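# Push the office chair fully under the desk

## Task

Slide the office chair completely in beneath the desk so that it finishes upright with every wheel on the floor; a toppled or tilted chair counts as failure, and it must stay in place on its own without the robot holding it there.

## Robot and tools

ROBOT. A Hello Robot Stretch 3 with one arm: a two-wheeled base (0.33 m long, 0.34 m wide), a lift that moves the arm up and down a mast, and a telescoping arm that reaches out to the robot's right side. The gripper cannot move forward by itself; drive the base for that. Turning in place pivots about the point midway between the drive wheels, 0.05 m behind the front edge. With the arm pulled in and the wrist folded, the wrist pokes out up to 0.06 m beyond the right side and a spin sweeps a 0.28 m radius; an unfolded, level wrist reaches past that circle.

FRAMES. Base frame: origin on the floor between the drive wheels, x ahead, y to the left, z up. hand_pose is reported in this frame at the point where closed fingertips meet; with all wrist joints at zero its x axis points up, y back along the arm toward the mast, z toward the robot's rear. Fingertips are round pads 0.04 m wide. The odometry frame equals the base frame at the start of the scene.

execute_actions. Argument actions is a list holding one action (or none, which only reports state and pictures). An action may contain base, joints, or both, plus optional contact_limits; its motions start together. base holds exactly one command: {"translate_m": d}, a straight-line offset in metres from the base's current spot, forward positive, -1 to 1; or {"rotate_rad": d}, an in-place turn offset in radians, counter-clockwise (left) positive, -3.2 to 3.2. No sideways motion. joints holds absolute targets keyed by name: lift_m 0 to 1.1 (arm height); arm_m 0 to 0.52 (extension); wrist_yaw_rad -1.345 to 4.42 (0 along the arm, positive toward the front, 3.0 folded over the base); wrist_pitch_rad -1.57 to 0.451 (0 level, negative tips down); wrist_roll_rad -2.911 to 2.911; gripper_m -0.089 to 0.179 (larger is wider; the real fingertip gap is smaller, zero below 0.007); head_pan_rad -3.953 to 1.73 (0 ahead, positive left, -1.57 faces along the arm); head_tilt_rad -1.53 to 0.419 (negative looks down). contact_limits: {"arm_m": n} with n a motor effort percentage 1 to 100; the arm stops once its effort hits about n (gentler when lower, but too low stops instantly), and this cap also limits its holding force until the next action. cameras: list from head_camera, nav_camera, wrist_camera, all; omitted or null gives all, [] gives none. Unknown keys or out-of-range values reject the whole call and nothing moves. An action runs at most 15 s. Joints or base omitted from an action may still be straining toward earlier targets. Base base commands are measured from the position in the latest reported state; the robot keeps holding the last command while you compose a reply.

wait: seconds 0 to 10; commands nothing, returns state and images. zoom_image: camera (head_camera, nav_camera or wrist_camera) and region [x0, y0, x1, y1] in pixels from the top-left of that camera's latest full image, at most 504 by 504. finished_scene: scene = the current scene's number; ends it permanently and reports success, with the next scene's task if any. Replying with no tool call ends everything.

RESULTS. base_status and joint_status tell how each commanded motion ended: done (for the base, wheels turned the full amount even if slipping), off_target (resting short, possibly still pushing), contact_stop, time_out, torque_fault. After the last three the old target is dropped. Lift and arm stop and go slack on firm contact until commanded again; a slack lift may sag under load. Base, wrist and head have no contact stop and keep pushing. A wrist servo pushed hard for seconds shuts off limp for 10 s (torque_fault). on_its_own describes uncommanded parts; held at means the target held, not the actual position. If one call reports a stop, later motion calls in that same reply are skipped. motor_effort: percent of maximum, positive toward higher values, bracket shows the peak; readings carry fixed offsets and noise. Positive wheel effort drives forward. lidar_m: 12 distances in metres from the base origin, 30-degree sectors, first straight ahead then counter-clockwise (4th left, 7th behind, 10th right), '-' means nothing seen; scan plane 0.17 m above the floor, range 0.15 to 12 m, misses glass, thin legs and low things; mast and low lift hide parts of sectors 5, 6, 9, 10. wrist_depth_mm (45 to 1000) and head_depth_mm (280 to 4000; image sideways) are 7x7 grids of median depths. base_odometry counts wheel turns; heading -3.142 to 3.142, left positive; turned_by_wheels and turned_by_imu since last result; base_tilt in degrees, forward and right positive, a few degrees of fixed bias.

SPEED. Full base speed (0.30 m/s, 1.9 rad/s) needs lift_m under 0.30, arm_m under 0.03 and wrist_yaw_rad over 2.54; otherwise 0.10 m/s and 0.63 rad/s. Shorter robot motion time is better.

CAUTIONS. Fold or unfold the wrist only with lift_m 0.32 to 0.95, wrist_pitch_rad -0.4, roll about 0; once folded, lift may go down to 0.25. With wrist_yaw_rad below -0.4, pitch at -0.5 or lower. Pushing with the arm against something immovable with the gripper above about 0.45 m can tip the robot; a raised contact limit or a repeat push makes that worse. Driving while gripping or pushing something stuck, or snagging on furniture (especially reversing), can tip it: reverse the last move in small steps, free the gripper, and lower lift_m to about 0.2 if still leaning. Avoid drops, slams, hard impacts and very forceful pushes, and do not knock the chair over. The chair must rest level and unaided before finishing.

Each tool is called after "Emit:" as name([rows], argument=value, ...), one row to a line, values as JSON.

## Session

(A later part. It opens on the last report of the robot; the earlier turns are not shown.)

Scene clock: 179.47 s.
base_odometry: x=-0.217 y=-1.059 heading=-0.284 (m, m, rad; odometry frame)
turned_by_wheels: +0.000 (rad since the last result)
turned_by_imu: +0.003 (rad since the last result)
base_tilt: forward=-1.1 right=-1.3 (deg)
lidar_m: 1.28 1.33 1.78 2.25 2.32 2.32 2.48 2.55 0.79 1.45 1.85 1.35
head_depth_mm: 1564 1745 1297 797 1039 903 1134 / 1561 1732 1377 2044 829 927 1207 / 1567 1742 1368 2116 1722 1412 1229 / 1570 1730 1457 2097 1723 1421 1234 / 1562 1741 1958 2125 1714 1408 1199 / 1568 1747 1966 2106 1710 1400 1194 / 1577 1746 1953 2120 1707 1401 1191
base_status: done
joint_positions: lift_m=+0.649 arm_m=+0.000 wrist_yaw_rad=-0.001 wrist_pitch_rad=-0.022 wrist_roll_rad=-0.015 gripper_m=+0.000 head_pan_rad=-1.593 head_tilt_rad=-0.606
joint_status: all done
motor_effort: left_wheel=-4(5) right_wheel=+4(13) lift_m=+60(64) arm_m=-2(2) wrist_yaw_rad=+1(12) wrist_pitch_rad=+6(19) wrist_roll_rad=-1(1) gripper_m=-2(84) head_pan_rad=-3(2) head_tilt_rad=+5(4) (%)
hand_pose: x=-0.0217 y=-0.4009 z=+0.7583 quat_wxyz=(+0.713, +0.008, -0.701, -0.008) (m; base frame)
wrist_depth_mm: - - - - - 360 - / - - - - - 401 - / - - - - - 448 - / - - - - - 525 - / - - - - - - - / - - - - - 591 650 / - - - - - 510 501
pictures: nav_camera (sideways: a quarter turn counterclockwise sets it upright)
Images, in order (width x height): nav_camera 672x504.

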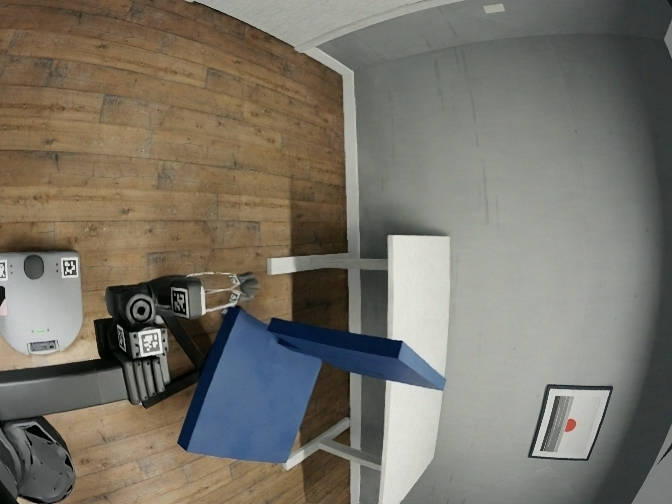

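Emit:
execute_actions([
  {"joints":{"arm_m":0.25}},
], cameras=[])

Emit:
execute_actions([
  {"base":{"translate_m":-0.3},"joints":{"arm_m":0.15}},
], cameras=["nav_camera"])

Scene clock: 182.67 s.
base_odometry: x=-0.217 y=-1.059 heading=-0.284 (m, m, rad; odometry frame)
turned_by_wheels: +0.000 (rad since the last result)
turned_by_imu: +0.000 (rad since the last result)
base_tilt: forward=-1.1 right=-1.4 (deg)
lidar_m: 1.29 1.33 1.77 2.25 2.32 2.32 2.48 2.55 0.79 1.45 1.85 1.35
head_depth_mm: 1556 1737 1296 798 1037 907 1147 / 1567 1734 1368 2035 815 - 1207 / 1572 1732 1359 2131 1825 1317 1204 / 1564 1733 1436 2092 1729 1373 1203 / 1574 1733 1975 2099 1708 1415 1198 / 1576 1751 1967 2095 1717 1407 1202 / 1582 1739 1977 2096 1708 1397 1195
base_status: not commanded
joint_positions: lift_m=+0.649 arm_m=+0.250 wrist_yaw_rad=+0.000 wrist_pitch_rad=-0.022 wrist_roll_rad=-0.015 gripper_m=+0.000 head_pan_rad=-1.593 head_tilt_rad=-0.606
joint_status: all done
motor_effort: left_wheel=-4(4) right_wheel=+3(3) lift_m=+60(60) arm_m=+3(4) wrist_yaw_rad=-1(1) wrist_pitch_rad=+6(6) wrist_roll_rad=-1(1) gripper_m=-2(2) head_pan_rad=-3(3) head_tilt_rad=+4(4) (%)
hand_pose: x=-0.0215 y=-0.6503 z=+0.7583 quat_wxyz=(+0.713, +0.008, -0.701, -0.008) (m; base frame)
wrist_depth_mm: - - - - - - - / - - - - - - 422 / - - - - - - 368 / - - - - - - 321 / - - - - - - 283 / - - - - - - 261 / - - - - - - 236
pictures: none
No camera images: the call's "cameras" was empty. Leave "cameras" out to get every camera's image.

Scene clock: 187.00 s.
base_odometry: x=-0.505 y=-0.974 heading=-0.284 (m, m, rad; odometry frame)
turned_by_wheels: +0.000 (rad since the last result)
turned_by_imu: -0.001 (rad since the last result)
base_tilt: forward=-1.1 right=-1.3 (deg)
lidar_m: 1.59 1.64 2.18 2.24 2.32 2.03 2.18 2.24 0.68 0.67 1.95 1.64
head_depth_mm: 1572 1740 1381 2132 1729 904 801 / 1567 1748 1370 2140 1101 927 - / 1579 1750 914 1085 1098 948 1134 / 1583 1742 807 863 1001 897 1153 / 1579 1758 1354 718 835 947 1209 / 1575 1758 1427 2084 1706 1408 1199 / 1576 1746 1982 2116 1702 1399 1194
base_status: done
joint_positions: lift_m=+0.649 arm_m=+0.150 wrist_yaw_rad=+0.000 wrist_pitch_rad=-0.022 wrist_roll_rad=-0.015 gripper_m=+0.000 head_pan_rad=-1.593 head_tilt_rad=-0.606
joint_status: all done
motor_effort: left_wheel=-3(9) right_wheel=+4(5) lift_m=+60(61) arm_m=-2(3) wrist_yaw_rad=+0(0) wrist_pitch_rad=+6(6) wrist_roll_rad=-1(1) gripper_m=-2(2) head_pan_rad=-3(3) head_tilt_rad=+2(4) (%)
hand_pose: x=-0.0215 y=-0.5510 z=+0.7583 quat_wxyz=(+0.713, +0.008, -0.701, -0.008) (m; base frame)
wrist_depth_mm: - 210 265 368 - - - / - 212 271 378 - - - / - 215 277 387 - - - / - 221 281 399 - - - / - 229 289 - - - - / - 241 289 451 - - - / - 252 286 432 520 506 -
pictures: nav_camera (sideways: a quarter turn counterclockwise sets it upright)
Images, in order (width x height): nav_camera 672x504.

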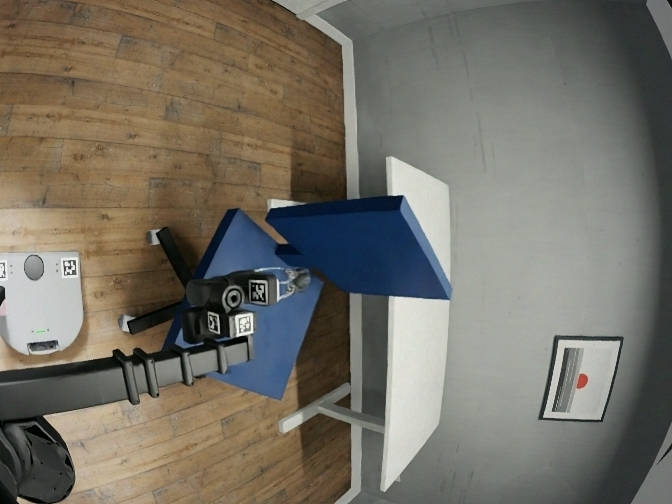

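Missed it; retracted too early. Redo with the arm held out.

Emit:
execute_actions([
  {"base":{"translate_m":0.25}},
], cameras=[])

Emit:
execute_actions([
  {"joints":{"arm_m":0.24}},
], cameras=[])

Emit:
execute_actions([
  {"base":{"translate_m":-0.25}},
], cameras=["nav_camera"])

Scene clock: 191.13 s.
base_odometry: x=-0.265 y=-1.045 heading=-0.284 (m, m, rad; odometry frame)
turned_by_wheels: +0.000 (rad since the last result)
turned_by_imu: +0.001 (rad since the last result)
base_tilt: forward=-1.1 right=-1.4 (deg)
lidar_m: 1.34 1.38 1.84 2.25 2.32 2.27 2.43 2.50 0.76 1.44 1.94 1.40
head_depth_mm: 1565 1743 844 1031 1098 905 1121 / 1567 1740 1373 701 947 954 - / 1560 1728 1368 2103 1630 950 1131 / 1566 1747 1361 2104 1714 1416 1171 / 1567 1747 1925 2120 1709 1410 1194 / 1562 1738 1960 2093 1723 1401 1199 / 1574 1753 1954 2100 1704 1397 1197
base_status: done
joint_positions: lift_m=+0.649 arm_m=+0.150 wrist_yaw_rad=+0.000 wrist_pitch_rad=-0.022 wrist_roll_rad=-0.015 gripper_m=+0.000 head_pan_rad=-1.593 head_tilt_rad=-0.606
joint_status: not commanded
motor_effort: left_wheel=-3(5) right_wheel=+3(8) lift_m=+60(60) arm_m=-2(2) wrist_yaw_rad=+0(0) wrist_pitch_rad=+6(6) wrist_roll_rad=-1(1) gripper_m=-2(2) head_pan_rad=-3(3) head_tilt_rad=+4(4) (%)
hand_pose: x=-0.0215 y=-0.5510 z=+0.7583 quat_wxyz=(+0.713, +0.008, -0.701, -0.008) (m; base frame)
wrist_depth_mm: - - - - - 186 - / - - - - - 194 - / - - - - - 199 - / - - - - - 207 - / - - - - - 217 - / - - - - - 224 - / - - - - - 457 499
pictures: none
No camera images: the call's "cameras" was empty. Leave "cameras" out to get every camera's image.

Scene clock: 193.03 s.
base_odometry: x=-0.265 y=-1.045 heading=-0.284 (m, m, rad; odometry frame)
turned_by_wheels: +0.000 (rad since the last result)
turned_by_imu: +0.000 (rad since the last result)
base_tilt: forward=-1.0 right=-1.4 (deg)
lidar_m: 1.34 1.38 1.84 2.25 2.32 2.27 2.43 2.50 0.76 1.45 1.94 1.40
head_depth_mm: 1568 1743 849 1031 1102 905 1093 / 1560 1725 1365 702 888 - 1216 / 1567 1748 1366 2121 1771 - 1200 / 1572 1736 1360 2108 1727 1394 1200 / 1567 1743 1917 2115 1720 1412 1204 / 1569 1763 1971 2123 1702 1404 1196 / 1566 1753 1960 2112 1706 1405 1196
base_status: not commanded
joint_positions: lift_m=+0.649 arm_m=+0.240 wrist_yaw_rad=+0.000 wrist_pitch_rad=-0.022 wrist_roll_rad=-0.015 gripper_m=+0.000 head_pan_rad=-1.593 head_tilt_rad=-0.606
joint_status: all done
motor_effort: left_wheel=-3(4) right_wheel=+3(4) lift_m=+60(60) arm_m=+2(3) wrist_yaw_rad=+0(1) wrist_pitch_rad=+6(6) wrist_roll_rad=-1(1) gripper_m=-3(2) head_pan_rad=-3(3) head_tilt_rad=+4(4) (%)
hand_pose: x=-0.0215 y=-0.6403 z=+0.7583 quat_wxyz=(+0.713, +0.008, -0.701, -0.008) (m; base frame)
wrist_depth_mm: - - - - - - 105 / - - - - - - 108 / - - - - - 977 110 / - - - - - 618 112 / - - - - - - 115 / - - - - - - 118 / - - - - - 140 122
pictures: none
No camera images: the call's "cameras" was empty. Leave "cameras" out to get every camera's image.

Scene clock: 196.73 s.
base_odometry: x=-0.505 y=-0.975 heading=-0.283 (m, m, rad; odometry frame)
turned_by_wheels: +0.001 (rad since the last result)
turned_by_imu: +0.000 (rad since the last result)
base_tilt: forward=-1.0 right=-1.4 (deg)
lidar_m: 1.59 1.63 2.19 2.24 2.31 2.04 2.18 2.25 0.80 1.47 1.95 1.64
head_depth_mm: 1575 1747 1382 2139 1102 904 1131 / 1573 1751 1187 2117 1135 - 1168 / 1573 1751 1293 712 885 - 1159 / 1575 1720 1360 2130 1784 1379 1201 / 1590 1742 1353 2021 1714 1412 1202 / 1591 1760 1425 2133 1710 1408 1193 / 1578 1765 1969 2134 1712 1416 1192
base_status: done
joint_positions: lift_m=+0.649 arm_m=+0.240 wrist_yaw_rad=+0.056 wrist_pitch_rad=-0.021 wrist_roll_rad=-0.015 gripper_m=+0.000 head_pan_rad=-1.593 head_tilt_rad=-0.606
joint_status: not commanded
on_its_own: right_wheel is at rest, and its effort (-25) is outside its rest range (-18 to +18); wrist_yaw_rad is at rest, and its effort (-37) is outside its rest range (-12 to +12)
motor_effort: left_wheel=+11(26) right_wheel=-25(60) lift_m=+60(60) arm_m=+2(3) wrist_yaw_rad=-37(76) wrist_pitch_rad=+6(6) wrist_roll_rad=-1(1) gripper_m=-6(11) head_pan_rad=-3(3) head_tilt_rad=+3(4) (%)
hand_pose: x=-0.0071 y=-0.6399 z=+0.7585 quat_wxyz=(+0.713, +0.028, -0.701, +0.012) (m; base frame)
wrist_depth_mm: - - - - 112 106 - / - - - - 116 109 - / - - - - 120 114 - / - - - - 124 588 - / - - - - 127 - - / - - - - 128 - - / - - - - 140 481 499
pictures: nav_camera (sideways: a quarter turn counterclockwise sets it upright)
Images, in order (width x height): nav_camera 672x504.

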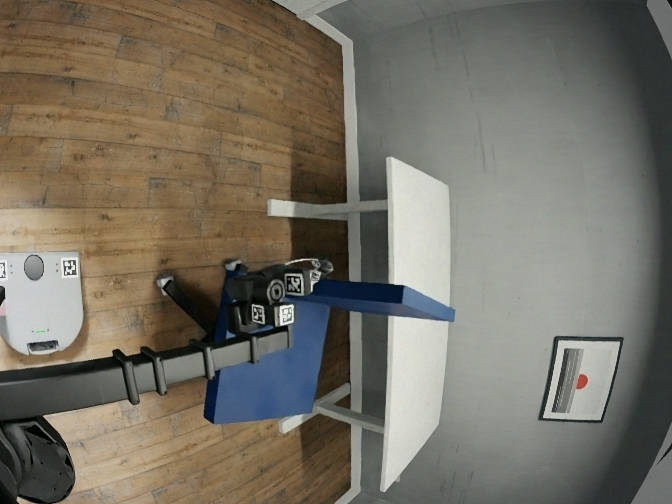

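Emit:
execute_actions([
  {"base":{"translate_m":0.03},"joints":{"arm_m":0.13,"wrist_yaw_rad":0}},
], cameras=[])

Emit:
execute_actions([
  {"base":{"translate_m":-0.35}},
], cameras=["nav_camera"])

Scene clock: 199.00 s.
base_odometry: x=-0.477 y=-0.983 heading=-0.284 (m, m, rad; odometry frame)
turned_by_wheels: +0.000 (rad since the last result)
turned_by_imu: +0.000 (rad since the last result)
base_tilt: forward=-1.0 right=-1.4 (deg)
lidar_m: 1.56 1.60 2.15 2.25 2.32 2.06 2.21 2.28 0.80 1.46 1.95 1.61
head_depth_mm: 1582 1735 1375 2118 1102 905 1162 / 1585 1746 912 2054 1102 928 - / 1570 1745 1362 724 864 950 - / 1575 1746 1362 2109 1778 1449 1183 / 1580 1737 1357 2022 1660 1403 1197 / 1582 1751 1524 2103 1716 1417 1202 / 1582 1749 1967 2125 1718 1407 1198
base_status: done
joint_positions: lift_m=+0.649 arm_m=+0.130 wrist_yaw_rad=+0.074 wrist_pitch_rad=-0.021 wrist_roll_rad=-0.015 gripper_m=+0.000 head_pan_rad=-1.593 head_tilt_rad=-0.606
joint_status: wrist_yaw_rad off_target (ended at +0.074, target +0.000); the others done
on_its_own: wrist_yaw_rad is held at +0.073, not at your +0.000, by its stall guard, which is not easing now
motor_effort: left_wheel=-3(9) right_wheel=+4(12) lift_m=+60(60) arm_m=-2(4) wrist_yaw_rad=-1(22) wrist_pitch_rad=+6(6) wrist_roll_rad=-1(1) gripper_m=-2(6) head_pan_rad=-3(3) head_tilt_rad=+4(5) (%)
hand_pose: x=-0.0026 y=-0.5303 z=+0.7584 quat_wxyz=(+0.713, +0.034, -0.701, +0.019) (m; base frame)
wrist_depth_mm: - - - - - - - / - - - - - - - / - - - - 844 967 - / - - - - 730 - - / - - - - 240 - - / - - - - 244 652 - / - - - - - 504 496
pictures: none
No camera images: the call's "cameras" was empty. Leave "cameras" out to get every camera's image.

Scene clock: 203.90 s.
base_odometry: x=-0.813 y=-0.885 heading=-0.284 (m, m, rad; odometry frame)
turned_by_wheels: +0.000 (rad since the last result)
turned_by_imu: -0.002 (rad since the last result)
base_tilt: forward=-1.0 right=-1.4 (deg)
lidar_m: 1.91 1.96 2.34 2.23 2.31 1.74 1.86 1.92 1.61 0.73 1.56 1.97
head_depth_mm: 1581 1761 1372 2117 1727 1417 1230 / 1575 1754 1368 2113 1139 978 - / 1585 1762 1366 2121 1095 950 - / 1587 1752 1350 2151 1128 921 1191 / 1591 1749 990 1110 1076 923 1171 / 1585 1721 826 853 998 967 1173 / 1584 1729 1342 726 1567 1372 1192
base_status: done
joint_positions: lift_m=+0.649 arm_m=+0.130 wrist_yaw_rad=+0.074 wrist_pitch_rad=-0.021 wrist_roll_rad=-0.015 gripper_m=+0.000 head_pan_rad=-1.593 head_tilt_rad=-0.606
joint_status: not commanded
on_its_own: wrist_yaw_rad is held at +0.073, not at your +0.000, by its stall guard, which is not easing now
motor_effort: left_wheel=-3(9) right_wheel=+3(4) lift_m=+60(60) arm_m=-2(2) wrist_yaw_rad=+0(0) wrist_pitch_rad=+6(6) wrist_roll_rad=-1(1) gripper_m=-3(2) head_pan_rad=-2(3) head_tilt_rad=+3(4) (%)
hand_pose: x=-0.0026 y=-0.5303 z=+0.7584 quat_wxyz=(+0.713, +0.034, -0.701, +0.019) (m; base frame)
wrist_depth_mm: 278 341 474 - - - - / 282 347 476 - - - - / 283 351 487 - - - - / 286 356 495 - - - - / 291 354 494 - - - - / 301 360 511 631 - - - / 313 - 505 529 508 529 -
pictures: nav_camera (sideways: a quarter turn counterclockwise sets it upright)
Images, in order (width x height): nav_camera 672x504.

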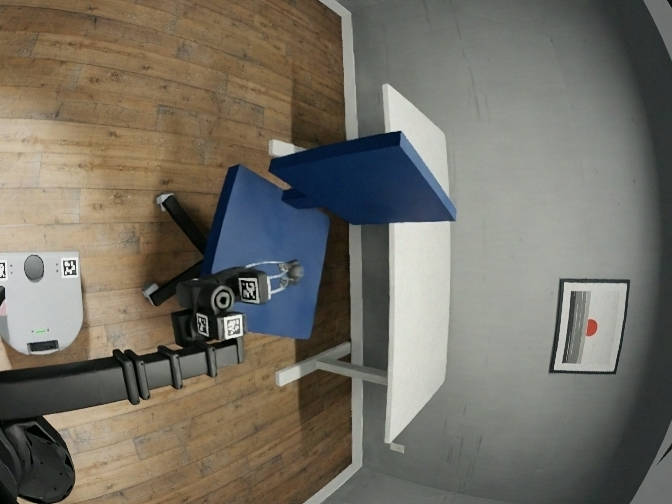

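Emit:
execute_actions([
  {"base":{"translate_m":0.29},"joints":{"gripper_m":0.15,"wrist_yaw_rad":-0.25}},
], cameras=["wrist_camera"])

Scene clock: 208.43 s.
base_odometry: x=-0.534 y=-0.966 heading=-0.284 (m, m, rad; odometry frame)
turned_by_wheels: +0.000 (rad since the last result)
turned_by_imu: +0.002 (rad since the last result)
base_tilt: forward=-1.0 right=-1.4 (deg)
lidar_m: 1.62 1.66 2.22 2.24 2.32 2.01 2.15 2.22 0.78 1.47 1.95 1.67
head_depth_mm: 1564 1748 1382 2114 1104 902 1106 / 1567 1753 1294 2109 1098 927 - / 1581 1734 829 842 1039 - - / 1572 1748 1360 2029 1610 1385 1200 / 1590 1746 1360 2034 1715 1411 1205 / 1588 1745 1422 2115 1717 1399 1197 / 1579 1754 1975 2123 1706 1404 1196
base_status: done
joint_positions: lift_m=+0.649 arm_m=+0.130 wrist_yaw_rad=-0.248 wrist_pitch_rad=-0.021 wrist_roll_rad=-0.015 gripper_m=+0.150 head_pan_rad=-1.593 head_tilt_rad=-0.606
joint_status: all done
motor_effort: left_wheel=-3(5) right_wheel=+4(7) lift_m=+59(60) arm_m=-2(2) wrist_yaw_rad=-1(3) wrist_pitch_rad=+6(6) wrist_roll_rad=-1(1) gripper_m=+0(82) head_pan_rad=-3(3) head_tilt_rad=+4(4) (%)
hand_pose: x=-0.0843 y=-0.5231 z=+0.7584 quat_wxyz=(+0.706, -0.079, -0.697, -0.096) (m; base frame)
wrist_depth_mm: - - 210 - - - - / - - 214 - - - - / - - 223 879 - - - / - - 230 776 - - - / - - 236 - - - - / - - 248 639 658 648 - / - - 260 490 503 505 492
pictures: wrist_camera
Images, in order (width x height): wrist_camera 644x364.

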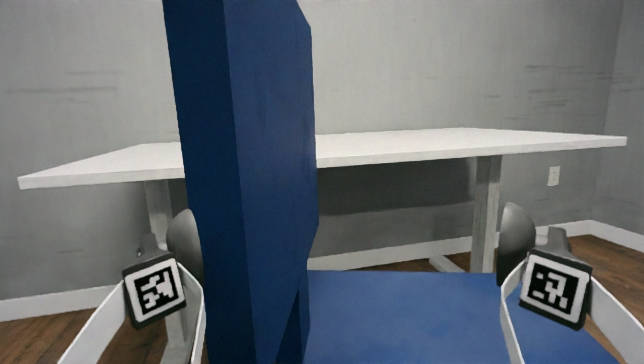

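Emit:
execute_actions([
  {"base":{"translate_m":0.07},"joints":{"wrist_yaw_rad":-0.35}},
], cameras=[])

Emit:
execute_actions([
  {"joints":{"arm_m":0.25}},
], cameras=["wrist_camera"])

Scene clock: 210.50 s.
base_odometry: x=-0.467 y=-0.986 heading=-0.284 (m, m, rad; odometry frame)
turned_by_wheels: +0.000 (rad since the last result)
turned_by_imu: +0.000 (rad since the last result)
base_tilt: forward=-1.0 right=-1.4 (deg)
lidar_m: 1.54 1.59 2.13 2.24 2.31 2.07 2.22 2.28 0.81 1.46 1.95 1.60
head_depth_mm: 1576 1754 1379 2143 1104 903 1180 / 1578 1726 889 1262 1099 925 - / 1563 1737 1365 1982 876 - - / 1577 1735 1356 2123 1726 1418 1200 / 1582 1732 1366 2026 1705 1413 1198 / 1587 1754 1871 2109 1702 1404 1195 / 1576 1756 1978 2125 1709 1408 1196
base_status: done
joint_positions: lift_m=+0.649 arm_m=+0.130 wrist_yaw_rad=-0.348 wrist_pitch_rad=-0.021 wrist_roll_rad=-0.015 gripper_m=+0.150 head_pan_rad=-1.593 head_tilt_rad=-0.606
joint_status: all done
motor_effort: left_wheel=-4(5) right_wheel=+3(8) lift_m=+60(60) arm_m=-2(2) wrist_yaw_rad=-1(2) wrist_pitch_rad=+6(6) wrist_roll_rad=-1(1) gripper_m=+0(0) head_pan_rad=-3(3) head_tilt_rad=+4(5) (%)
hand_pose: x=-0.1087 y=-0.5156 z=+0.7584 quat_wxyz=(+0.701, -0.114, -0.692, -0.131) (m; base frame)
wrist_depth_mm: - - 220 - - - - / - - 226 - - - - / - - 957 880 - - - / - 882 717 815 - - - / - - - - - - - / - - - 604 678 661 - / - - - 479 511 503 482
pictures: none
No camera images: the call's "cameras" was empty. Leave "cameras" out to get every camera's image.

Scene clock: 212.63 s.
base_odometry: x=-0.467 y=-0.986 heading=-0.284 (m, m, rad; odometry frame)
turned_by_wheels: +0.000 (rad since the last result)
turned_by_imu: +0.000 (rad since the last result)
base_tilt: forward=-1.2 right=-1.3 (deg)
lidar_m: 1.55 1.59 2.13 2.24 2.32 2.07 2.22 2.29 0.81 1.46 1.95 1.61
head_depth_mm: 1574 1734 1368 2139 1102 905 1168 / 1559 1745 889 1262 1100 - 1157 / 1574 1745 1370 2005 777 - 1183 / 1582 1751 1361 2121 1723 1373 1199 / 1575 1736 1358 2033 1720 1402 1197 / 1587 1758 1866 2126 1705 1409 1197 / 1574 1749 1967 2117 1710 1409 1194
base_status: not commanded
joint_positions: lift_m=+0.649 arm_m=+0.250 wrist_yaw_rad=-0.349 wrist_pitch_rad=-0.021 wrist_roll_rad=-0.015 gripper_m=+0.150 head_pan_rad=-1.593 head_tilt_rad=-0.606
joint_status: all done
motor_effort: left_wheel=-3(4) right_wheel=+4(3) lift_m=+60(60) arm_m=+3(1) wrist_yaw_rad=+0(2) wrist_pitch_rad=+6(6) wrist_roll_rad=-1(1) gripper_m=+0(0) head_pan_rad=-3(3) head_tilt_rad=+4(3) (%)
hand_pose: x=-0.1090 y=-0.6349 z=+0.7584 quat_wxyz=(+0.701, -0.114, -0.692, -0.132) (m; base frame)
wrist_depth_mm: - - - 110 - - - / - - - 114 - - - / - - - 117 - - - / 693 654 609 121 - - - / - - - 126 - - - / - - - 130 - - - / - - - 135 510 500 478
pictures: wrist_camera
Images, in order (width x height): wrist_camera 644x364.

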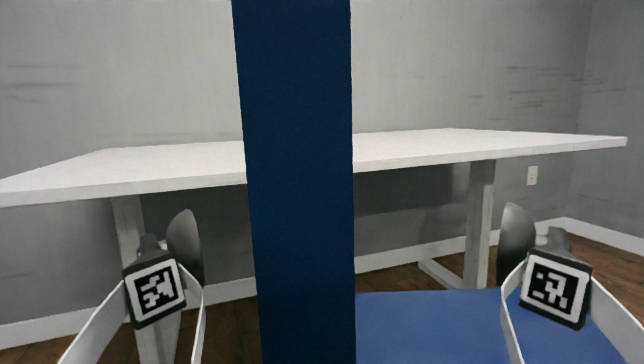

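Emit:
execute_actions([
  {"joints":{"gripper_m":-0.03}},
], cameras=[])

Emit:
execute_actions([
  {"base":{"translate_m":-0.2},"joints":{"arm_m":0.1,"wrist_yaw_rad":0.4}},
], cameras=["nav_camera"])

Scene clock: 215.60 s.
base_odometry: x=-0.467 y=-0.986 heading=-0.284 (m, m, rad; odometry frame)
turned_by_wheels: +0.000 (rad since the last result)
turned_by_imu: +0.000 (rad since the last result)
base_tilt: forward=-1.0 right=-1.3 (deg)
lidar_m: 1.55 1.59 2.14 2.24 2.32 2.07 2.22 2.28 0.81 1.46 1.95 1.60
head_depth_mm: 1572 1748 1369 2127 1105 904 1167 / 1576 1735 892 1974 1098 - 1153 / 1578 1742 1355 2036 770 - 1179 / 1577 1751 1358 2120 1738 1395 1204 / 1578 1743 1353 2024 1721 1408 1197 / 1574 1757 1873 2133 1719 1400 1193 / 1581 1752 1968 2121 1708 1403 1190
base_status: not commanded
joint_positions: lift_m=+0.649 arm_m=+0.250 wrist_yaw_rad=-0.288 wrist_pitch_rad=-0.021 wrist_roll_rad=-0.015 gripper_m=-0.025 head_pan_rad=-1.593 head_tilt_rad=-0.606
joint_status: gripper_m off_target (ended at -0.025, target -0.030)
on_its_own: wrist_yaw_rad is held at -0.290, not at your -0.350, by its stall guard, which is not easing now
motor_effort: left_wheel=-1(7) right_wheel=-2(17) lift_m=+60(60) arm_m=+2(3) wrist_yaw_rad=-1(29) wrist_pitch_rad=+6(6) wrist_roll_rad=-1(1) gripper_m=-28(99) head_pan_rad=-3(3) head_tilt_rad=+4(4) (%)
hand_pose: x=-0.0941 y=-0.6398 z=+0.7584 quat_wxyz=(+0.704, -0.093, -0.695, -0.110) (m; base frame)
wrist_depth_mm: - - - 108 - - - / - - - 112 - - - / - - - 115 - - - / - 678 752 119 - - - / - - - 123 124 - - / - - - 128 128 - - / - - - 134 486 502 504
pictures: none
No camera images: the call's "cameras" was empty. Leave "cameras" out to get every camera's image.

Scene clock: 218.73 s.
base_odometry: x=-0.659 y=-0.930 heading=-0.284 (m, m, rad; odometry frame)
turned_by_wheels: +0.000 (rad since the last result)
turned_by_imu: -0.021 (rad since the last result)
base_tilt: forward=-1.0 right=-1.3 (deg)
lidar_m: 1.74 1.79 2.35 2.23 2.29 1.89 2.03 2.08 1.68 0.70 1.50 1.80
head_depth_mm: 1588 1762 1384 2132 1732 905 1201 / 1583 1765 1374 2133 1104 903 - / 1590 1759 1369 2138 1102 900 - / 1577 1749 1365 2121 1097 945 - / 1584 1749 1290 579 587 780 1126 / 1587 1741 1345 1965 1703 1409 1193 / 1581 1743 1425 2110 1712 1407 1191
base_status: done
joint_positions: lift_m=+0.649 arm_m=+0.100 wrist_yaw_rad=+0.412 wrist_pitch_rad=-0.022 wrist_roll_rad=-0.015 gripper_m=-0.012 head_pan_rad=-1.593 head_tilt_rad=-0.605
joint_status: all done
on_its_own: gripper_m is held at -0.011, not at your -0.030, by its stall guard, which is still easing
motor_effort: left_wheel=+2(58) right_wheel=-5(48) lift_m=+59(59) arm_m=+0(10) wrist_yaw_rad=-8(71) wrist_pitch_rad=+6(6) wrist_roll_rad=-1(1) gripper_m=-5(38) head_pan_rad=-3(3) head_tilt_rad=+5(5) (%)
hand_pose: x=+0.0809 y=-0.4793 z=+0.7582 quat_wxyz=(+0.699, +0.151, -0.685, +0.138) (m; base frame)
wrist_depth_mm: - - - 109 - - - / - - - 113 - - - / - - - 117 - - - / - - - 121 - - - / - - - 125 123 - - / - - - 130 128 - - / - - - 136 486 500 493
pictures: nav_camera (sideways: a quarter turn counterclockwise sets it upright)
Images, in order (width x height): nav_camera 672x504.

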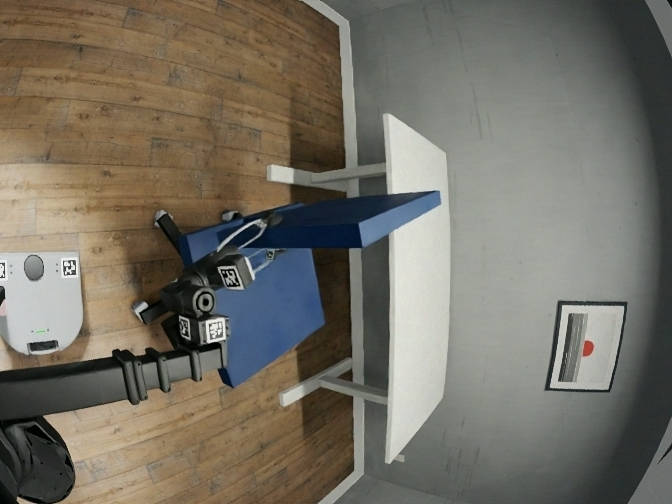

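Emit:
execute_actions([
  {"base":{"translate_m":-0.2},"joints":{"arm_m":0.15,"wrist_yaw_rad":1.0,"gripper_m":-0.04}},
], cameras=[])

Emit:
execute_actions([
  {"base":{"translate_m":-0.2},"joints":{"arm_m":0.33,"wrist_yaw_rad":1.57,"gripper_m":-0.03}},
], cameras=["nav_camera"])

Scene clock: 221.87 s.
base_odometry: x=-0.851 y=-0.874 heading=-0.284 (m, m, rad; odometry frame)
turned_by_wheels: +0.000 (rad since the last result)
turned_by_imu: -0.002 (rad since the last result)
base_tilt: forward=-1.2 right=-1.3 (deg)
lidar_m: 1.94 1.98 2.34 2.23 2.28 1.70 1.83 1.87 1.60 0.70 1.57 2.03
head_depth_mm: 1606 1775 1384 2006 1728 1421 1220 / 1593 1761 1375 2143 1736 1408 1161 / 1592 1751 1375 2156 1680 945 1150 / 1587 1764 1377 2155 1101 925 1129 / 1586 1753 1436 2130 1090 959 1126 / 1594 1746 1433 2134 1092 684 811 / 1595 1738 1428 552 547 1334 1194
base_status: done
joint_positions: lift_m=+0.649 arm_m=+0.149 wrist_yaw_rad=+0.992 wrist_pitch_rad=-0.022 wrist_roll_rad=-0.015 gripper_m=-0.028 head_pan_rad=-1.593 head_tilt_rad=-0.605
joint_status: gripper_m off_target (ended at -0.028, target -0.040); the others done
on_its_own: gripper_m is held at -0.029, not at your -0.040, by its stall guard, which is still easing
motor_effort: left_wheel=-4(21) right_wheel=+11(31) lift_m=+59(60) arm_m=+4(8) wrist_yaw_rad=+4(70) wrist_pitch_rad=+6(7) wrist_roll_rad=-1(1) gripper_m=-36(99) head_pan_rad=-2(2) head_tilt_rad=+4(4) (%)
hand_pose: x=+0.1926 y=-0.4343 z=+0.7582 quat_wxyz=(+0.631, +0.341, -0.613, +0.332) (m; base frame)
wrist_depth_mm: - - - 117 185 - - / - - - 120 194 - - / - - - 125 205 - - / - - - 130 217 - - / - - - 134 157 - - / - - - 139 163 - - / - - - 146 265 506 499
pictures: none
No camera images: the call's "cameras" was empty. Leave "cameras" out to get every camera's image.

Scene clock: 224.83 s.
base_odometry: x=-1.043 y=-0.817 heading=-0.284 (m, m, rad; odometry frame)
turned_by_wheels: +0.000 (rad since the last result)
turned_by_imu: -0.002 (rad since the last result)
base_tilt: forward=-1.0 right=-1.4 (deg)
lidar_m: 2.14 2.19 2.33 2.22 2.02 1.52 1.63 1.66 1.55 1.54 0.80 2.25
head_depth_mm: 1619 1779 1455 2158 1719 1419 1219 / 1612 1771 1455 2047 1728 - 1187 / 1612 1755 1444 2157 1689 1414 1205 / 1601 1745 1445 2158 1746 1382 1203 / 1610 1749 1437 2146 1165 1302 1201 / 1604 1743 1431 2152 1110 853 1125 / 1607 1742 1421 569 607 833 1171
base_status: done
joint_positions: lift_m=+0.649 arm_m=+0.330 wrist_yaw_rad=+1.564 wrist_pitch_rad=-0.020 wrist_roll_rad=-0.015 gripper_m=-0.015 head_pan_rad=-1.593 head_tilt_rad=-0.605
joint_status: gripper_m off_target (ended at -0.015, target -0.030); the others done
on_its_own: gripper_m is held at -0.016, not at your -0.030, by its stall guard, which is still easing
motor_effort: left_wheel=-1(23) right_wheel=+3(37) lift_m=+59(59) arm_m=+2(10) wrist_yaw_rad=+3(70) wrist_pitch_rad=+6(6) wrist_roll_rad=-1(1) gripper_m=-28(44) head_pan_rad=-3(3) head_tilt_rad=+5(4) (%)
hand_pose: x=+0.2343 y=-0.4765 z=+0.7587 quat_wxyz=(+0.511, +0.500, -0.492, +0.497) (m; base frame)
wrist_depth_mm: - - - 109 178 - - / - - - 112 188 - - / - - - 116 202 - - / - - - 121 217 - - / - - - 125 119 - - / - - - 129 124 - - / - - - 136 278 500 493
pictures: nav_camera (sideways: a quarter turn counterclockwise sets it upright)
Images, in order (width x height): nav_camera 672x504.

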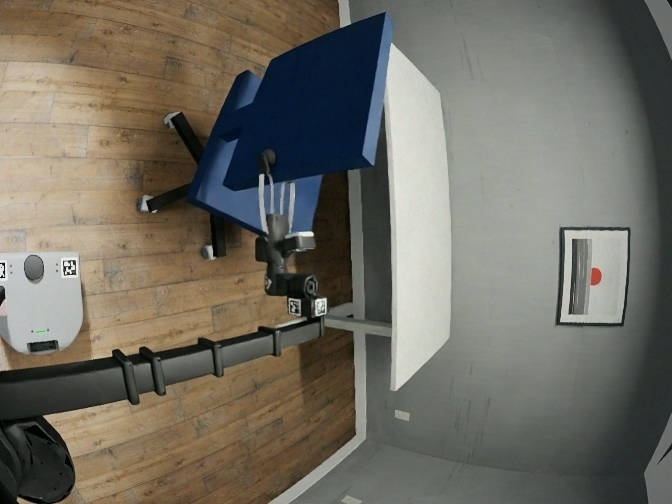

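Emit:
execute_actions([
  {"joints":{"arm_m":0.42,"gripper_m":-0.04,"wrist_yaw_rad":1.75}},
], cameras=[])

Emit:
execute_actions([
  {"joints":{"gripper_m":0.17}},
], cameras=[])

Emit:
execute_actions([
  {"base":{"translate_m":-0.15}},
], cameras=[])

Emit:
execute_actions([
  {"joints":{"arm_m":0.0,"head_pan_rad":-1.0}},
], cameras=["nav_camera"])

Scene clock: 227.23 s.
base_odometry: x=-1.043 y=-0.817 heading=-0.285 (m, m, rad; odometry frame)
turned_by_wheels: -0.001 (rad since the last result)
turned_by_imu: -0.001 (rad since the last result)
base_tilt: forward=-1.2 right=-1.4 (deg)
lidar_m: 2.14 2.19 2.34 2.22 2.02 1.52 1.63 1.67 1.55 1.54 0.84 2.24
head_depth_mm: 1617 1793 1451 2171 1733 1421 1230 / 1619 1768 1456 2069 1729 1457 1204 / 1601 1760 1449 2213 1677 1407 1201 / 1615 1754 1436 2149 1625 1375 1200 / 1592 1750 1438 2163 1132 1342 1193 / 1608 1743 1430 2145 1059 874 1148 / 1603 1746 1425 595 674 893 1203
base_status: not commanded
joint_positions: lift_m=+0.649 arm_m=+0.419 wrist_yaw_rad=+1.736 wrist_pitch_rad=-0.020 wrist_roll_rad=-0.015 gripper_m=-0.031 head_pan_rad=-1.593 head_tilt_rad=-0.605
joint_status: gripper_m off_target (ended at -0.031, target -0.040); the others done
on_its_own: gripper_m is held at -0.033, not at your -0.040, by its stall guard, which is still easing; right_wheel is at rest, and its effort (+26) is outside its rest range (-18 to +18)
motor_effort: left_wheel=-14(15) right_wheel=+26(31) lift_m=+59(59) arm_m=+4(9) wrist_yaw_rad=+10(55) wrist_pitch_rad=+6(6) wrist_roll_rad=-1(1) gripper_m=-34(99) head_pan_rad=-2(3) head_tilt_rad=+4(3) (%)
hand_pose: x=+0.2309 y=-0.5224 z=+0.7587 quat_wxyz=(+0.466, +0.540, -0.448, +0.539) (m; base frame)
wrist_depth_mm: - - - 112 160 - - / - - - 116 167 - - / - - - 121 176 - - / - - - 125 184 - - / - - - 129 137 - - / - - - 135 143 - - / - - - 141 220 504 495
pictures: none
No camera images: the call's "cameras" was empty. Leave "cameras" out to get every camera's image.

Scene clock: 229.73 s.
base_odometry: x=-1.043 y=-0.817 heading=-0.284 (m, m, rad; odometry frame)
turned_by_wheels: +0.001 (rad since the last result)
turned_by_imu: +0.002 (rad since the last result)
base_tilt: forward=-1.0 right=-1.3 (deg)
lidar_m: 2.14 2.19 2.34 2.22 2.03 1.52 1.63 1.67 1.55 1.54 0.84 2.24
head_depth_mm: 1612 1791 1461 2182 1732 1420 1230 / 1622 1760 1458 2077 1724 - 1205 / 1605 1763 1444 2174 1674 1418 1201 / 1598 1761 1443 2163 1612 1380 1200 / 1613 1757 1435 2150 1123 1341 1201 / 1600 1732 1437 2144 1063 874 1147 / 1591 1742 1415 592 676 900 1188
base_status: not commanded
joint_positions: lift_m=+0.649 arm_m=+0.420 wrist_yaw_rad=+1.748 wrist_pitch_rad=-0.020 wrist_roll_rad=-0.015 gripper_m=+0.170 head_pan_rad=-1.593 head_tilt_rad=-0.605
joint_status: all done
motor_effort: left_wheel=+0(14) right_wheel=+1(26) lift_m=+59(59) arm_m=+2(4) wrist_yaw_rad=+1(10) wrist_pitch_rad=+6(6) wrist_roll_rad=-1(1) gripper_m=+0(83) head_pan_rad=-3(3) head_tilt_rad=+3(3) (%)
hand_pose: x=+0.2303 y=-0.5196 z=+0.7587 quat_wxyz=(+0.463, +0.543, -0.444, +0.542) (m; base frame)
wrist_depth_mm: - - - 113 144 - - / - - - 116 152 - - / - - - 121 158 - - / - - - 125 166 - - / - - - 130 175 - - / - - - 136 184 - - / - - - 142 194 503 470
pictures: none
No camera images: the call's "cameras" was empty. Leave "cameras" out to get every camera's image.

Scene clock: 232.63 s.
base_odometry: x=-1.187 y=-0.775 heading=-0.284 (m, m, rad; odometry frame)
turned_by_wheels: +0.000 (rad since the last result)
turned_by_imu: +0.000 (rad since the last result)
base_tilt: forward=-1.0 right=-1.3 (deg)
lidar_m: 2.29 2.35 2.34 2.21 1.91 1.38 1.48 1.51 1.98 1.51 0.91 2.40
head_depth_mm: 1630 1786 1983 2186 1727 1419 1233 / 1634 1771 1453 2152 1772 - 1196 / 1607 1767 1446 2186 1660 1414 1204 / 1615 1763 1436 2170 1610 1412 1191 / 1613 1749 1439 2151 1606 1381 1190 / 1616 1761 1431 2170 1126 1347 1193 / 1604 1740 1419 2141 1098 935 1146
base_status: done
joint_positions: lift_m=+0.649 arm_m=+0.420 wrist_yaw_rad=+1.748 wrist_pitch_rad=-0.020 wrist_roll_rad=-0.015 gripper_m=+0.170 head_pan_rad=-1.593 head_tilt_rad=-0.605
joint_status: not commanded
motor_effort: left_wheel=+0(5) right_wheel=+0(5) lift_m=+59(59) arm_m=+2(2) wrist_yaw_rad=+1(1) wrist_pitch_rad=+6(6) wrist_roll_rad=-1(1) gripper_m=+0(1) head_pan_rad=-3(2) head_tilt_rad=+3(5) (%)
hand_pose: x=+0.2303 y=-0.5196 z=+0.7587 quat_wxyz=(+0.463, +0.543, -0.444, +0.542) (m; base frame)
wrist_depth_mm: - - - - 304 - - / - - - - 317 - - / - - - - 332 - - / - - - - 351 - - / - - - - 368 - - / - - - - 388 653 - / - - - - 490 506 482
pictures: none
No camera images: the call's "cameras" was empty. Leave "cameras" out to get every camera's image.

Scene clock: 236.90 s.
base_odometry: x=-1.187 y=-0.775 heading=-0.284 (m, m, rad; odometry frame)
turned_by_wheels: +0.000 (rad since the last result)
turned_by_imu: +0.000 (rad since the last result)
base_tilt: forward=-1.0 right=-1.3 (deg)
lidar_m: 2.29 2.34 2.33 2.21 1.91 1.39 1.48 1.51 1.98 1.51 0.91 2.40
head_depth_mm: 1610 1757 1378 2070 1669 1422 1206 / 1698 1851 1453 2165 1174 1376 1201 / 1795 1925 1541 2206 1100 1343 1210 / 1914 2080 1441 713 852 1208 1172 / 2027 2255 782 833 1029 1381 1208 / 2168 2433 881 1042 1605 1374 1202 / 2331 2571 2750 2188 1703 1418 1198
base_status: not commanded
joint_positions: lift_m=+0.649 arm_m=+0.000 wrist_yaw_rad=+1.750 wrist_pitch_rad=-0.020 wrist_roll_rad=-0.015 gripper_m=+0.170 head_pan_rad=-1.007 head_tilt_rad=-0.605
joint_status: all done
motor_effort: left_wheel=+0(0) right_wheel=+0(1) lift_m=+60(59) arm_m=-2(0) wrist_yaw_rad=-1(1) wrist_pitch_rad=+6(6) wrist_roll_rad=-1(1) gripper_m=+0(0) head_pan_rad=+2(25) head_tilt_rad=+4(3) (%)
hand_pose: x=+0.2302 y=-0.0997 z=+0.7587 quat_wxyz=(+0.463, +0.543, -0.444, +0.542) (m; base frame)
wrist_depth_mm: - - - - - - - / - - - - - - - / - - - - - - - / - - - - - - - / - - - - - - - / - - - - - - - / - - - - - - -
pictures: nav_camera (sideways: a quarter turn counterclockwise sets it upright)
Images, in order (width x height): nav_camera 672x504.

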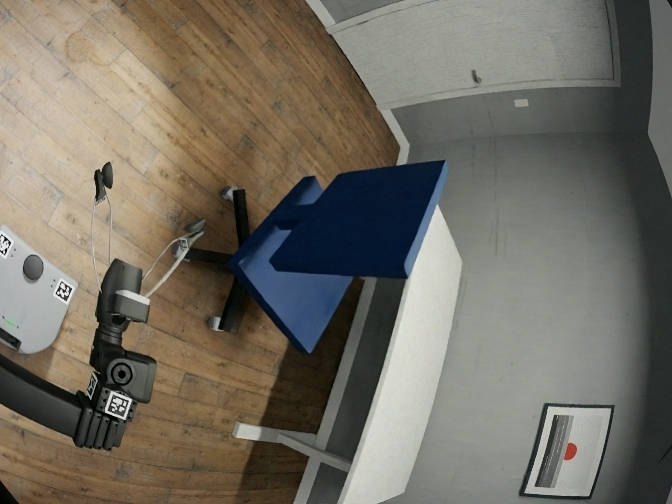

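Emit:
execute_actions([
  {"base":{"translate_m":0.85},"joints":{"wrist_yaw_rad":1.57}},
], cameras=[])

Emit:
execute_actions([
  {"base":{"rotate_rad":-1.57},"joints":{"lift_m":0.15,"arm_m":0.15,"head_pan_rad":-0.3,"head_tilt_rad":-0.9}},
], cameras=["nav_camera","wrist_camera"])

Scene clock: 247.13 s.
base_odometry: x=-0.371 y=-1.014 heading=-0.284 (m, m, rad; odometry frame)
turned_by_wheels: +0.000 (rad since the last result)
turned_by_imu: +0.006 (rad since the last result)
base_tilt: forward=-1.0 right=-1.4 (deg)
lidar_m: 1.45 1.48 1.95 2.25 2.31 2.17 2.33 2.38 0.84 1.45 1.93 1.50
head_depth_mm: 1583 1719 1874 2058 1739 1423 1209 / 1671 1824 1998 2122 1726 1422 1207 / 1767 1959 2168 2196 1728 1412 1199 / 1860 2078 2323 2202 1725 1400 1197 / 1912 2092 2368 2189 1715 1411 1195 / 1713 1834 2010 2093 1722 1404 1194 / 1519 1630 1753 1921 1711 1408 1196
base_status: done
joint_positions: lift_m=+0.649 arm_m=+0.000 wrist_yaw_rad=+1.572 wrist_pitch_rad=-0.020 wrist_roll_rad=-0.015 gripper_m=+0.170 head_pan_rad=-1.007 head_tilt_rad=-0.605
joint_status: all done
motor_effort: left_wheel=+0(5) right_wheel=+0(3) lift_m=+59(59) arm_m=-2(2) wrist_yaw_rad=-2(2) wrist_pitch_rad=+6(6) wrist_roll_rad=-1(1) gripper_m=+0(0) head_pan_rad=+3(3) head_tilt_rad=+4(4) (%)
hand_pose: x=+0.2343 y=-0.1451 z=+0.7587 quat_wxyz=(+0.509, +0.502, -0.490, +0.499) (m; base frame)
wrist_depth_mm: - - - - - - - / - - - - - - - / - - - - - - - / - - - - - - - / - - - - - - - / - - - - - - - / - - - - - - -
pictures: none
No camera images: the call's "cameras" was empty. Leave "cameras" out to get every camera's image.

Scene clock: 252.50 s.
base_odometry: x=-0.371 y=-1.014 heading=-1.854 (m, m, rad; odometry frame)
turned_by_wheels: -1.570 (rad since the last result)
turned_by_imu: -1.580 (rad since the last result)
base_tilt: forward=-1.0 right=-1.4 (deg)
lidar_m: 1.45 1.93 1.50 1.44 1.48 1.95 2.25 2.31 2.17 2.32 2.38 0.84
head_depth_mm: 1341 612 715 975 1397 1223 1118 / 1327 612 717 968 1335 1227 1103 / 1332 614 719 902 1375 1234 1096 / 1345 616 722 975 1376 1227 1095 / 1336 646 1773 1506 1385 1229 1096 / 1335 1905 1927 1627 1385 1229 1098 / 1334 1138 1860 1609 1403 1233 1099
base_status: done
joint_positions: lift_m=+0.151 arm_m=+0.150 wrist_yaw_rad=+1.570 wrist_pitch_rad=-0.020 wrist_roll_rad=-0.015 gripper_m=+0.170 head_pan_rad=-0.307 head_tilt_rad=-0.889
joint_status: all done
motor_effort: left_wheel=+4(8) right_wheel=-5(9) lift_m=+14(54) arm_m=+2(2) wrist_yaw_rad=+0(0) wrist_pitch_rad=+6(6) wrist_roll_rad=-1(1) gripper_m=+0(0) head_pan_rad=+2(31) head_tilt_rad=-8(35) (%)
hand_pose: x=+0.2343 y=-0.2948 z=+0.2602 quat_wxyz=(+0.509, +0.501, -0.491, +0.499) (m; base frame)
wrist_depth_mm: - - 511 446 414 400 - / - - - 633 - - - / - - - - - - - / - - - - - - - / 963 - 886 751 734 742 886 / 672 - 574 631 578 531 - / 503 480 482 481 457 446 439
pictures: nav_camera (sideways: a quarter turn counterclockwise sets it upright), wrist_camera
Images, in order (width x height): nav_camera 672x504, wrist_camera 644x364.

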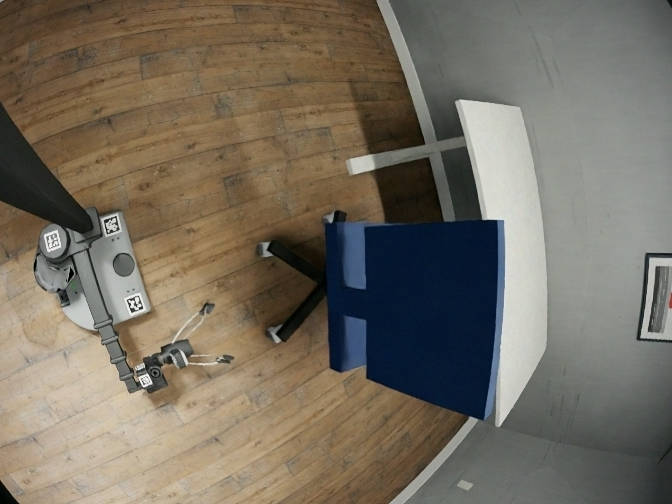

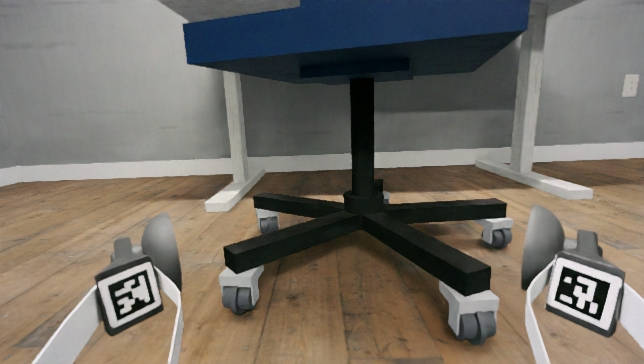

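Emit:
execute_actions([
  {"base":{"translate_m":0.56},"joints":{"arm_m":0.18}},
], cameras=["nav_camera","wrist_camera"])

Scene clock: 259.30 s.
base_odometry: x=-0.527 y=-1.551 heading=-1.854 (m, m, rad; odometry frame)
turned_by_wheels: +0.000 (rad since the last result)
turned_by_imu: -0.001 (rad since the last result)
base_tilt: forward=-1.1 right=-1.3 (deg)
lidar_m: 0.89 1.36 1.53 1.45 1.51 1.99 2.80 2.88 2.39 2.30 0.44 1.41
head_depth_mm: 1278 1025 858 1608 882 302 514 / 1251 1029 857 1614 880 311 691 / 1222 1023 836 1607 880 374 695 / 1201 1026 835 1577 1394 1192 1088 / 1185 1029 837 1545 1395 1232 1096 / 1152 1027 835 1339 1364 1230 1096 / 1125 1030 838 755 1386 1225 1097
base_status: done
joint_positions: lift_m=+0.151 arm_m=+0.180 wrist_yaw_rad=+1.570 wrist_pitch_rad=-0.020 wrist_roll_rad=-0.015 gripper_m=+0.170 head_pan_rad=-0.307 head_tilt_rad=-0.891
joint_status: all done
motor_effort: left_wheel=+3(12) right_wheel=+13(55) lift_m=+14(14) arm_m=+2(3) wrist_yaw_rad=-1(1) wrist_pitch_rad=+6(6) wrist_roll_rad=+0(1) gripper_m=+0(0) head_pan_rad=+2(2) head_tilt_rad=-6(7) (%)
hand_pose: x=+0.2343 y=-0.3249 z=+0.2602 quat_wxyz=(+0.509, +0.501, -0.491, +0.499) (m; base frame)
wrist_depth_mm: - 770 307 242 170 355 831 / - - - - 176 - - / - - - - 184 - - / - - - - 189 - - / 972 981 928 883 197 822 829 / 673 - 625 613 205 601 - / 505 453 348 307 212 460 434
pictures: nav_camera (sideways: a quarter turn counterclockwise sets it upright), wrist_camera
Images, in order (width x height): nav_camera 672x504, wrist_camera 644x364.

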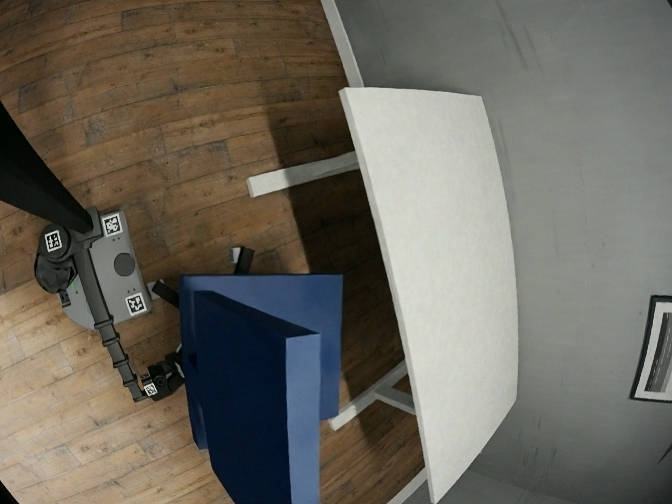

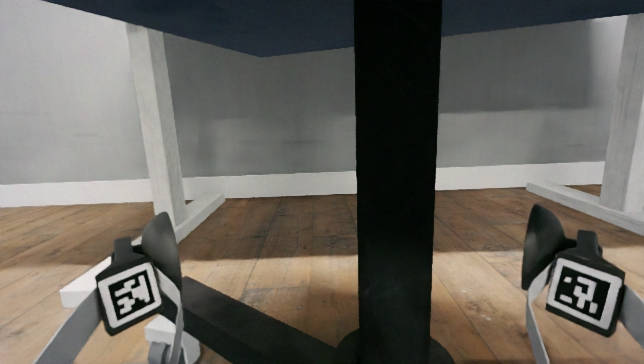

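Emit:
execute_actions([
  {"base":{"translate_m":0.3},"joints":{"arm_m":0.21}},
], cameras=["nav_camera","wrist_camera"])

Scene clock: 263.50 s.
base_odometry: x=-0.611 y=-1.839 heading=-1.854 (m, m, rad; odometry frame)
turned_by_wheels: +0.000 (rad since the last result)
turned_by_imu: +0.002 (rad since the last result)
base_tilt: forward=-1.1 right=-1.4 (deg)
lidar_m: 0.60 0.61 1.39 1.47 1.50 2.01 3.11 3.12 2.40 2.27 0.43 1.09
head_depth_mm: 1039 1030 837 707 621 302 463 / 1006 1032 840 703 611 317 544 / 972 1029 837 707 610 418 707 / 939 1029 837 706 609 1210 1084 / 913 998 836 705 608 1184 1098 / 885 982 835 704 610 1135 1099 / 863 965 835 707 610 565 1092
base_status: done
joint_positions: lift_m=+0.151 arm_m=+0.210 wrist_yaw_rad=+1.570 wrist_pitch_rad=-0.020 wrist_roll_rad=-0.015 gripper_m=+0.170 head_pan_rad=-0.307 head_tilt_rad=-0.891
joint_status: all done
motor_effort: left_wheel=+3(8) right_wheel=+12(29) lift_m=+14(14) arm_m=+2(1) wrist_yaw_rad=+0(1) wrist_pitch_rad=+6(6) wrist_roll_rad=-1(1) gripper_m=+0(0) head_pan_rad=+2(2) head_tilt_rad=-6(6) (%)
hand_pose: x=+0.2343 y=-0.3548 z=+0.2602 quat_wxyz=(+0.509, +0.501, -0.491, +0.499) (m; base frame)
wrist_depth_mm: 555 896 313 318 113 892 915 / 554 943 931 950 116 921 948 / 556 993 983 - 120 952 962 / 584 - - 972 125 - 981 / 607 985 896 867 130 789 817 / 585 - 620 606 134 461 - / 476 476 360 483 139 428 436
pictures: nav_camera (sideways: a quarter turn counterclockwise sets it upright), wrist_camera
Images, in order (width x height): nav_camera 672x504, wrist_camera 644x364.

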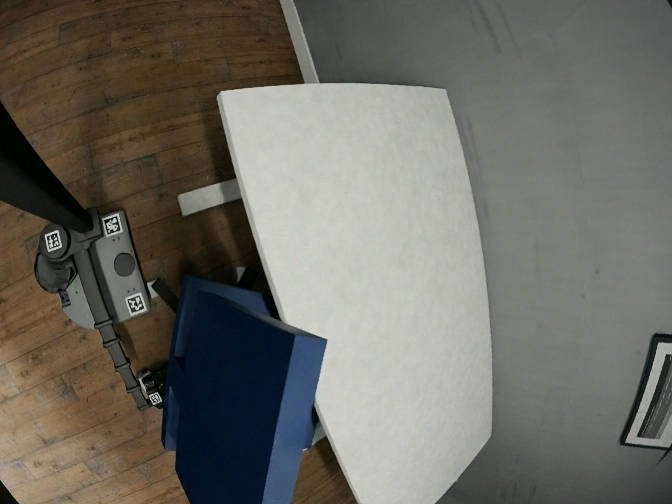

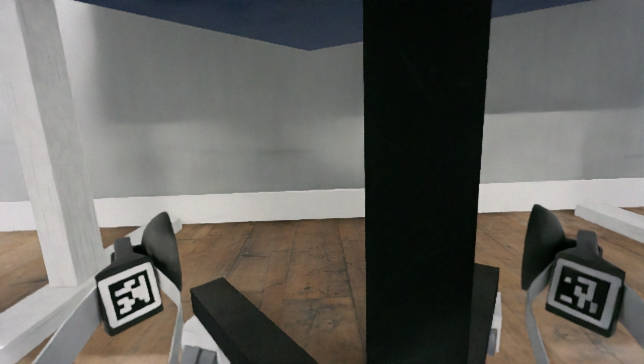

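Emit:
execute_actions([
  {"base":{"translate_m":-0.5}},
], cameras=[])

Emit:
execute_actions([
  {"joints":{"lift_m":0.6,"arm_m":0.36,"gripper_m":0.0,"head_pan_rad":-0.5,"head_tilt_rad":-0.7}},
], cameras=[])

Emit:
execute_actions([
  {"base":{"translate_m":0.4}},
], cameras=["nav_camera"])

Scene clock: 269.77 s.
base_odometry: x=-0.471 y=-1.359 heading=-1.854 (m, m, rad; odometry frame)
turned_by_wheels: +0.000 (rad since the last result)
turned_by_imu: -0.002 (rad since the last result)
base_tilt: forward=-1.1 right=-1.2 (deg)
lidar_m: 1.09 1.56 1.52 1.44 1.50 1.97 2.61 2.67 2.31 2.30 2.31 0.80
head_depth_mm: 1326 570 634 768 1323 1222 1105 / 1329 584 661 811 1309 1226 1098 / 1329 597 689 855 1346 1220 1098 / 1332 611 723 992 1337 1229 1102 / 1292 653 868 1539 1388 1227 1095 / 1273 1028 910 1559 1395 1231 1092 / 1251 1026 911 1612 1389 1226 1100
base_status: done
joint_positions: lift_m=+0.151 arm_m=+0.210 wrist_yaw_rad=+1.570 wrist_pitch_rad=-0.020 wrist_roll_rad=-0.015 gripper_m=+0.170 head_pan_rad=-0.307 head_tilt_rad=-0.891
joint_status: not commanded
motor_effort: left_wheel=+2(4) right_wheel=-2(9) lift_m=+14(14) arm_m=+2(2) wrist_yaw_rad=+1(0) wrist_pitch_rad=+6(6) wrist_roll_rad=-1(1) gripper_m=+0(0) head_pan_rad=+3(2) head_tilt_rad=-6(5) (%)
hand_pose: x=+0.2343 y=-0.3548 z=+0.2602 quat_wxyz=(+0.509, +0.501, -0.491, +0.499) (m; base frame)
wrist_depth_mm: - - 455 375 339 523 - / - - - 600 - - - / - - - - - - - / - - - - - - - / 964 - 921 646 640 609 812 / 673 - 573 616 548 593 - / 502 477 483 476 368 462 440
pictures: none
No camera images: the call's "cameras" was empty. Leave "cameras" out to get every camera's image.

Scene clock: 274.70 s.
base_odometry: x=-0.471 y=-1.359 heading=-1.854 (m, m, rad; odometry frame)
turned_by_wheels: +0.000 (rad since the last result)
turned_by_imu: +0.000 (rad since the last result)
base_tilt: forward=-0.9 right=-1.3 (deg)
lidar_m: 1.09 1.57 1.53 1.44 1.50 1.97 2.60 2.67 2.31 2.31 2.31 0.80
head_depth_mm: 1723 1580 610 706 1584 1334 1155 / 1610 1580 621 680 818 1305 1153 / 1531 1579 632 695 839 1244 1154 / 1451 1545 629 710 860 1295 1155 / 1384 1483 639 723 948 1307 1153 / 1316 1414 651 739 999 1325 1151 / 1258 1379 1054 938 1572 1298 1150
base_status: not commanded
joint_positions: lift_m=+0.599 arm_m=+0.360 wrist_yaw_rad=+1.570 wrist_pitch_rad=-0.020 wrist_roll_rad=-0.015 gripper_m=+0.000 head_pan_rad=-0.493 head_tilt_rad=-0.705
joint_status: all done
motor_effort: left_wheel=+2(2) right_wheel=-2(2) lift_m=+60(61) arm_m=+2(0) wrist_yaw_rad=-1(1) wrist_pitch_rad=+6(6) wrist_roll_rad=-1(1) gripper_m=-3(84) head_pan_rad=-2(16) head_tilt_rad=+4(27) (%)
hand_pose: x=+0.2343 y=-0.5049 z=+0.7087 quat_wxyz=(+0.509, +0.501, -0.491, +0.499) (m; base frame)
wrist_depth_mm: - 440 336 - - - - / - 466 355 - - - - / - 493 374 999 - - - / - 528 388 - - - - / - - 412 - - - - / - 655 503 541 - - - / - - 505 453 - - -
pictures: none
No camera images: the call's "cameras" was empty. Leave "cameras" out to get every camera's image.

Scene clock: 280.03 s.
base_odometry: x=-0.583 y=-1.743 heading=-1.854 (m, m, rad; odometry frame)
turned_by_wheels: +0.000 (rad since the last result)
turned_by_imu: +0.002 (rad since the last result)
base_tilt: forward=-1.1 right=-1.2 (deg)
lidar_m: 0.70 1.16 1.53 1.46 1.52 2.00 3.00 3.05 2.41 2.28 0.48 1.19
head_depth_mm: 1256 1413 1121 856 737 364 481 / 1186 1337 1113 856 696 374 500 / 1121 1275 1112 855 696 386 520 / 1061 1197 1110 852 376 398 542 / 1009 1137 1108 853 694 626 1125 / 968 1077 1107 851 693 611 1151 / 925 1025 1084 852 693 585 1123
base_status: done
joint_positions: lift_m=+0.599 arm_m=+0.360 wrist_yaw_rad=+1.570 wrist_pitch_rad=-0.020 wrist_roll_rad=-0.015 gripper_m=+0.000 head_pan_rad=-0.493 head_tilt_rad=-0.705
joint_status: not commanded
motor_effort: left_wheel=+1(6) right_wheel=-2(4) lift_m=+60(60) arm_m=+2(2) wrist_yaw_rad=-1(0) wrist_pitch_rad=+6(6) wrist_roll_rad=-1(1) gripper_m=-2(3) head_pan_rad=-3(3) head_tilt_rad=+2(3) (%)
hand_pose: x=+0.2343 y=-0.5049 z=+0.7087 quat_wxyz=(+0.509, +0.501, -0.491, +0.499) (m; base frame)
wrist_depth_mm: 999 - - - - - - / - - - - - - - / - - - - 824 693 596 / 300 301 314 295 297 307 294 / 729 - - - - - 716 / 758 - - - - - 748 / 768 480 458 440 433 - 795
pictures: nav_camera (sideways: a quarter turn counterclockwise sets it upright)
Images, in order (width x height): nav_camera 672x504.

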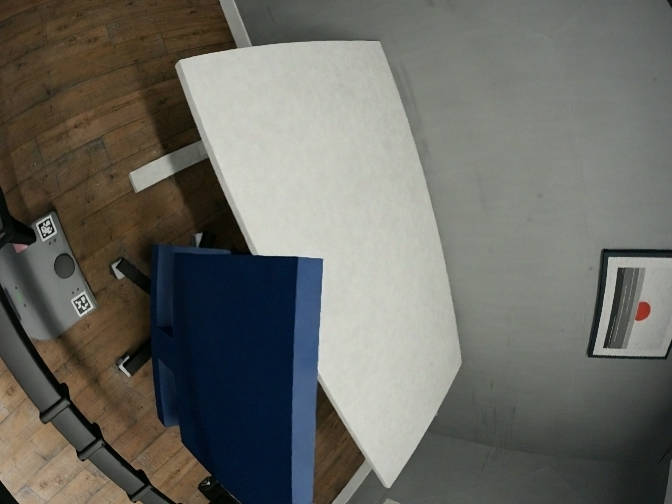

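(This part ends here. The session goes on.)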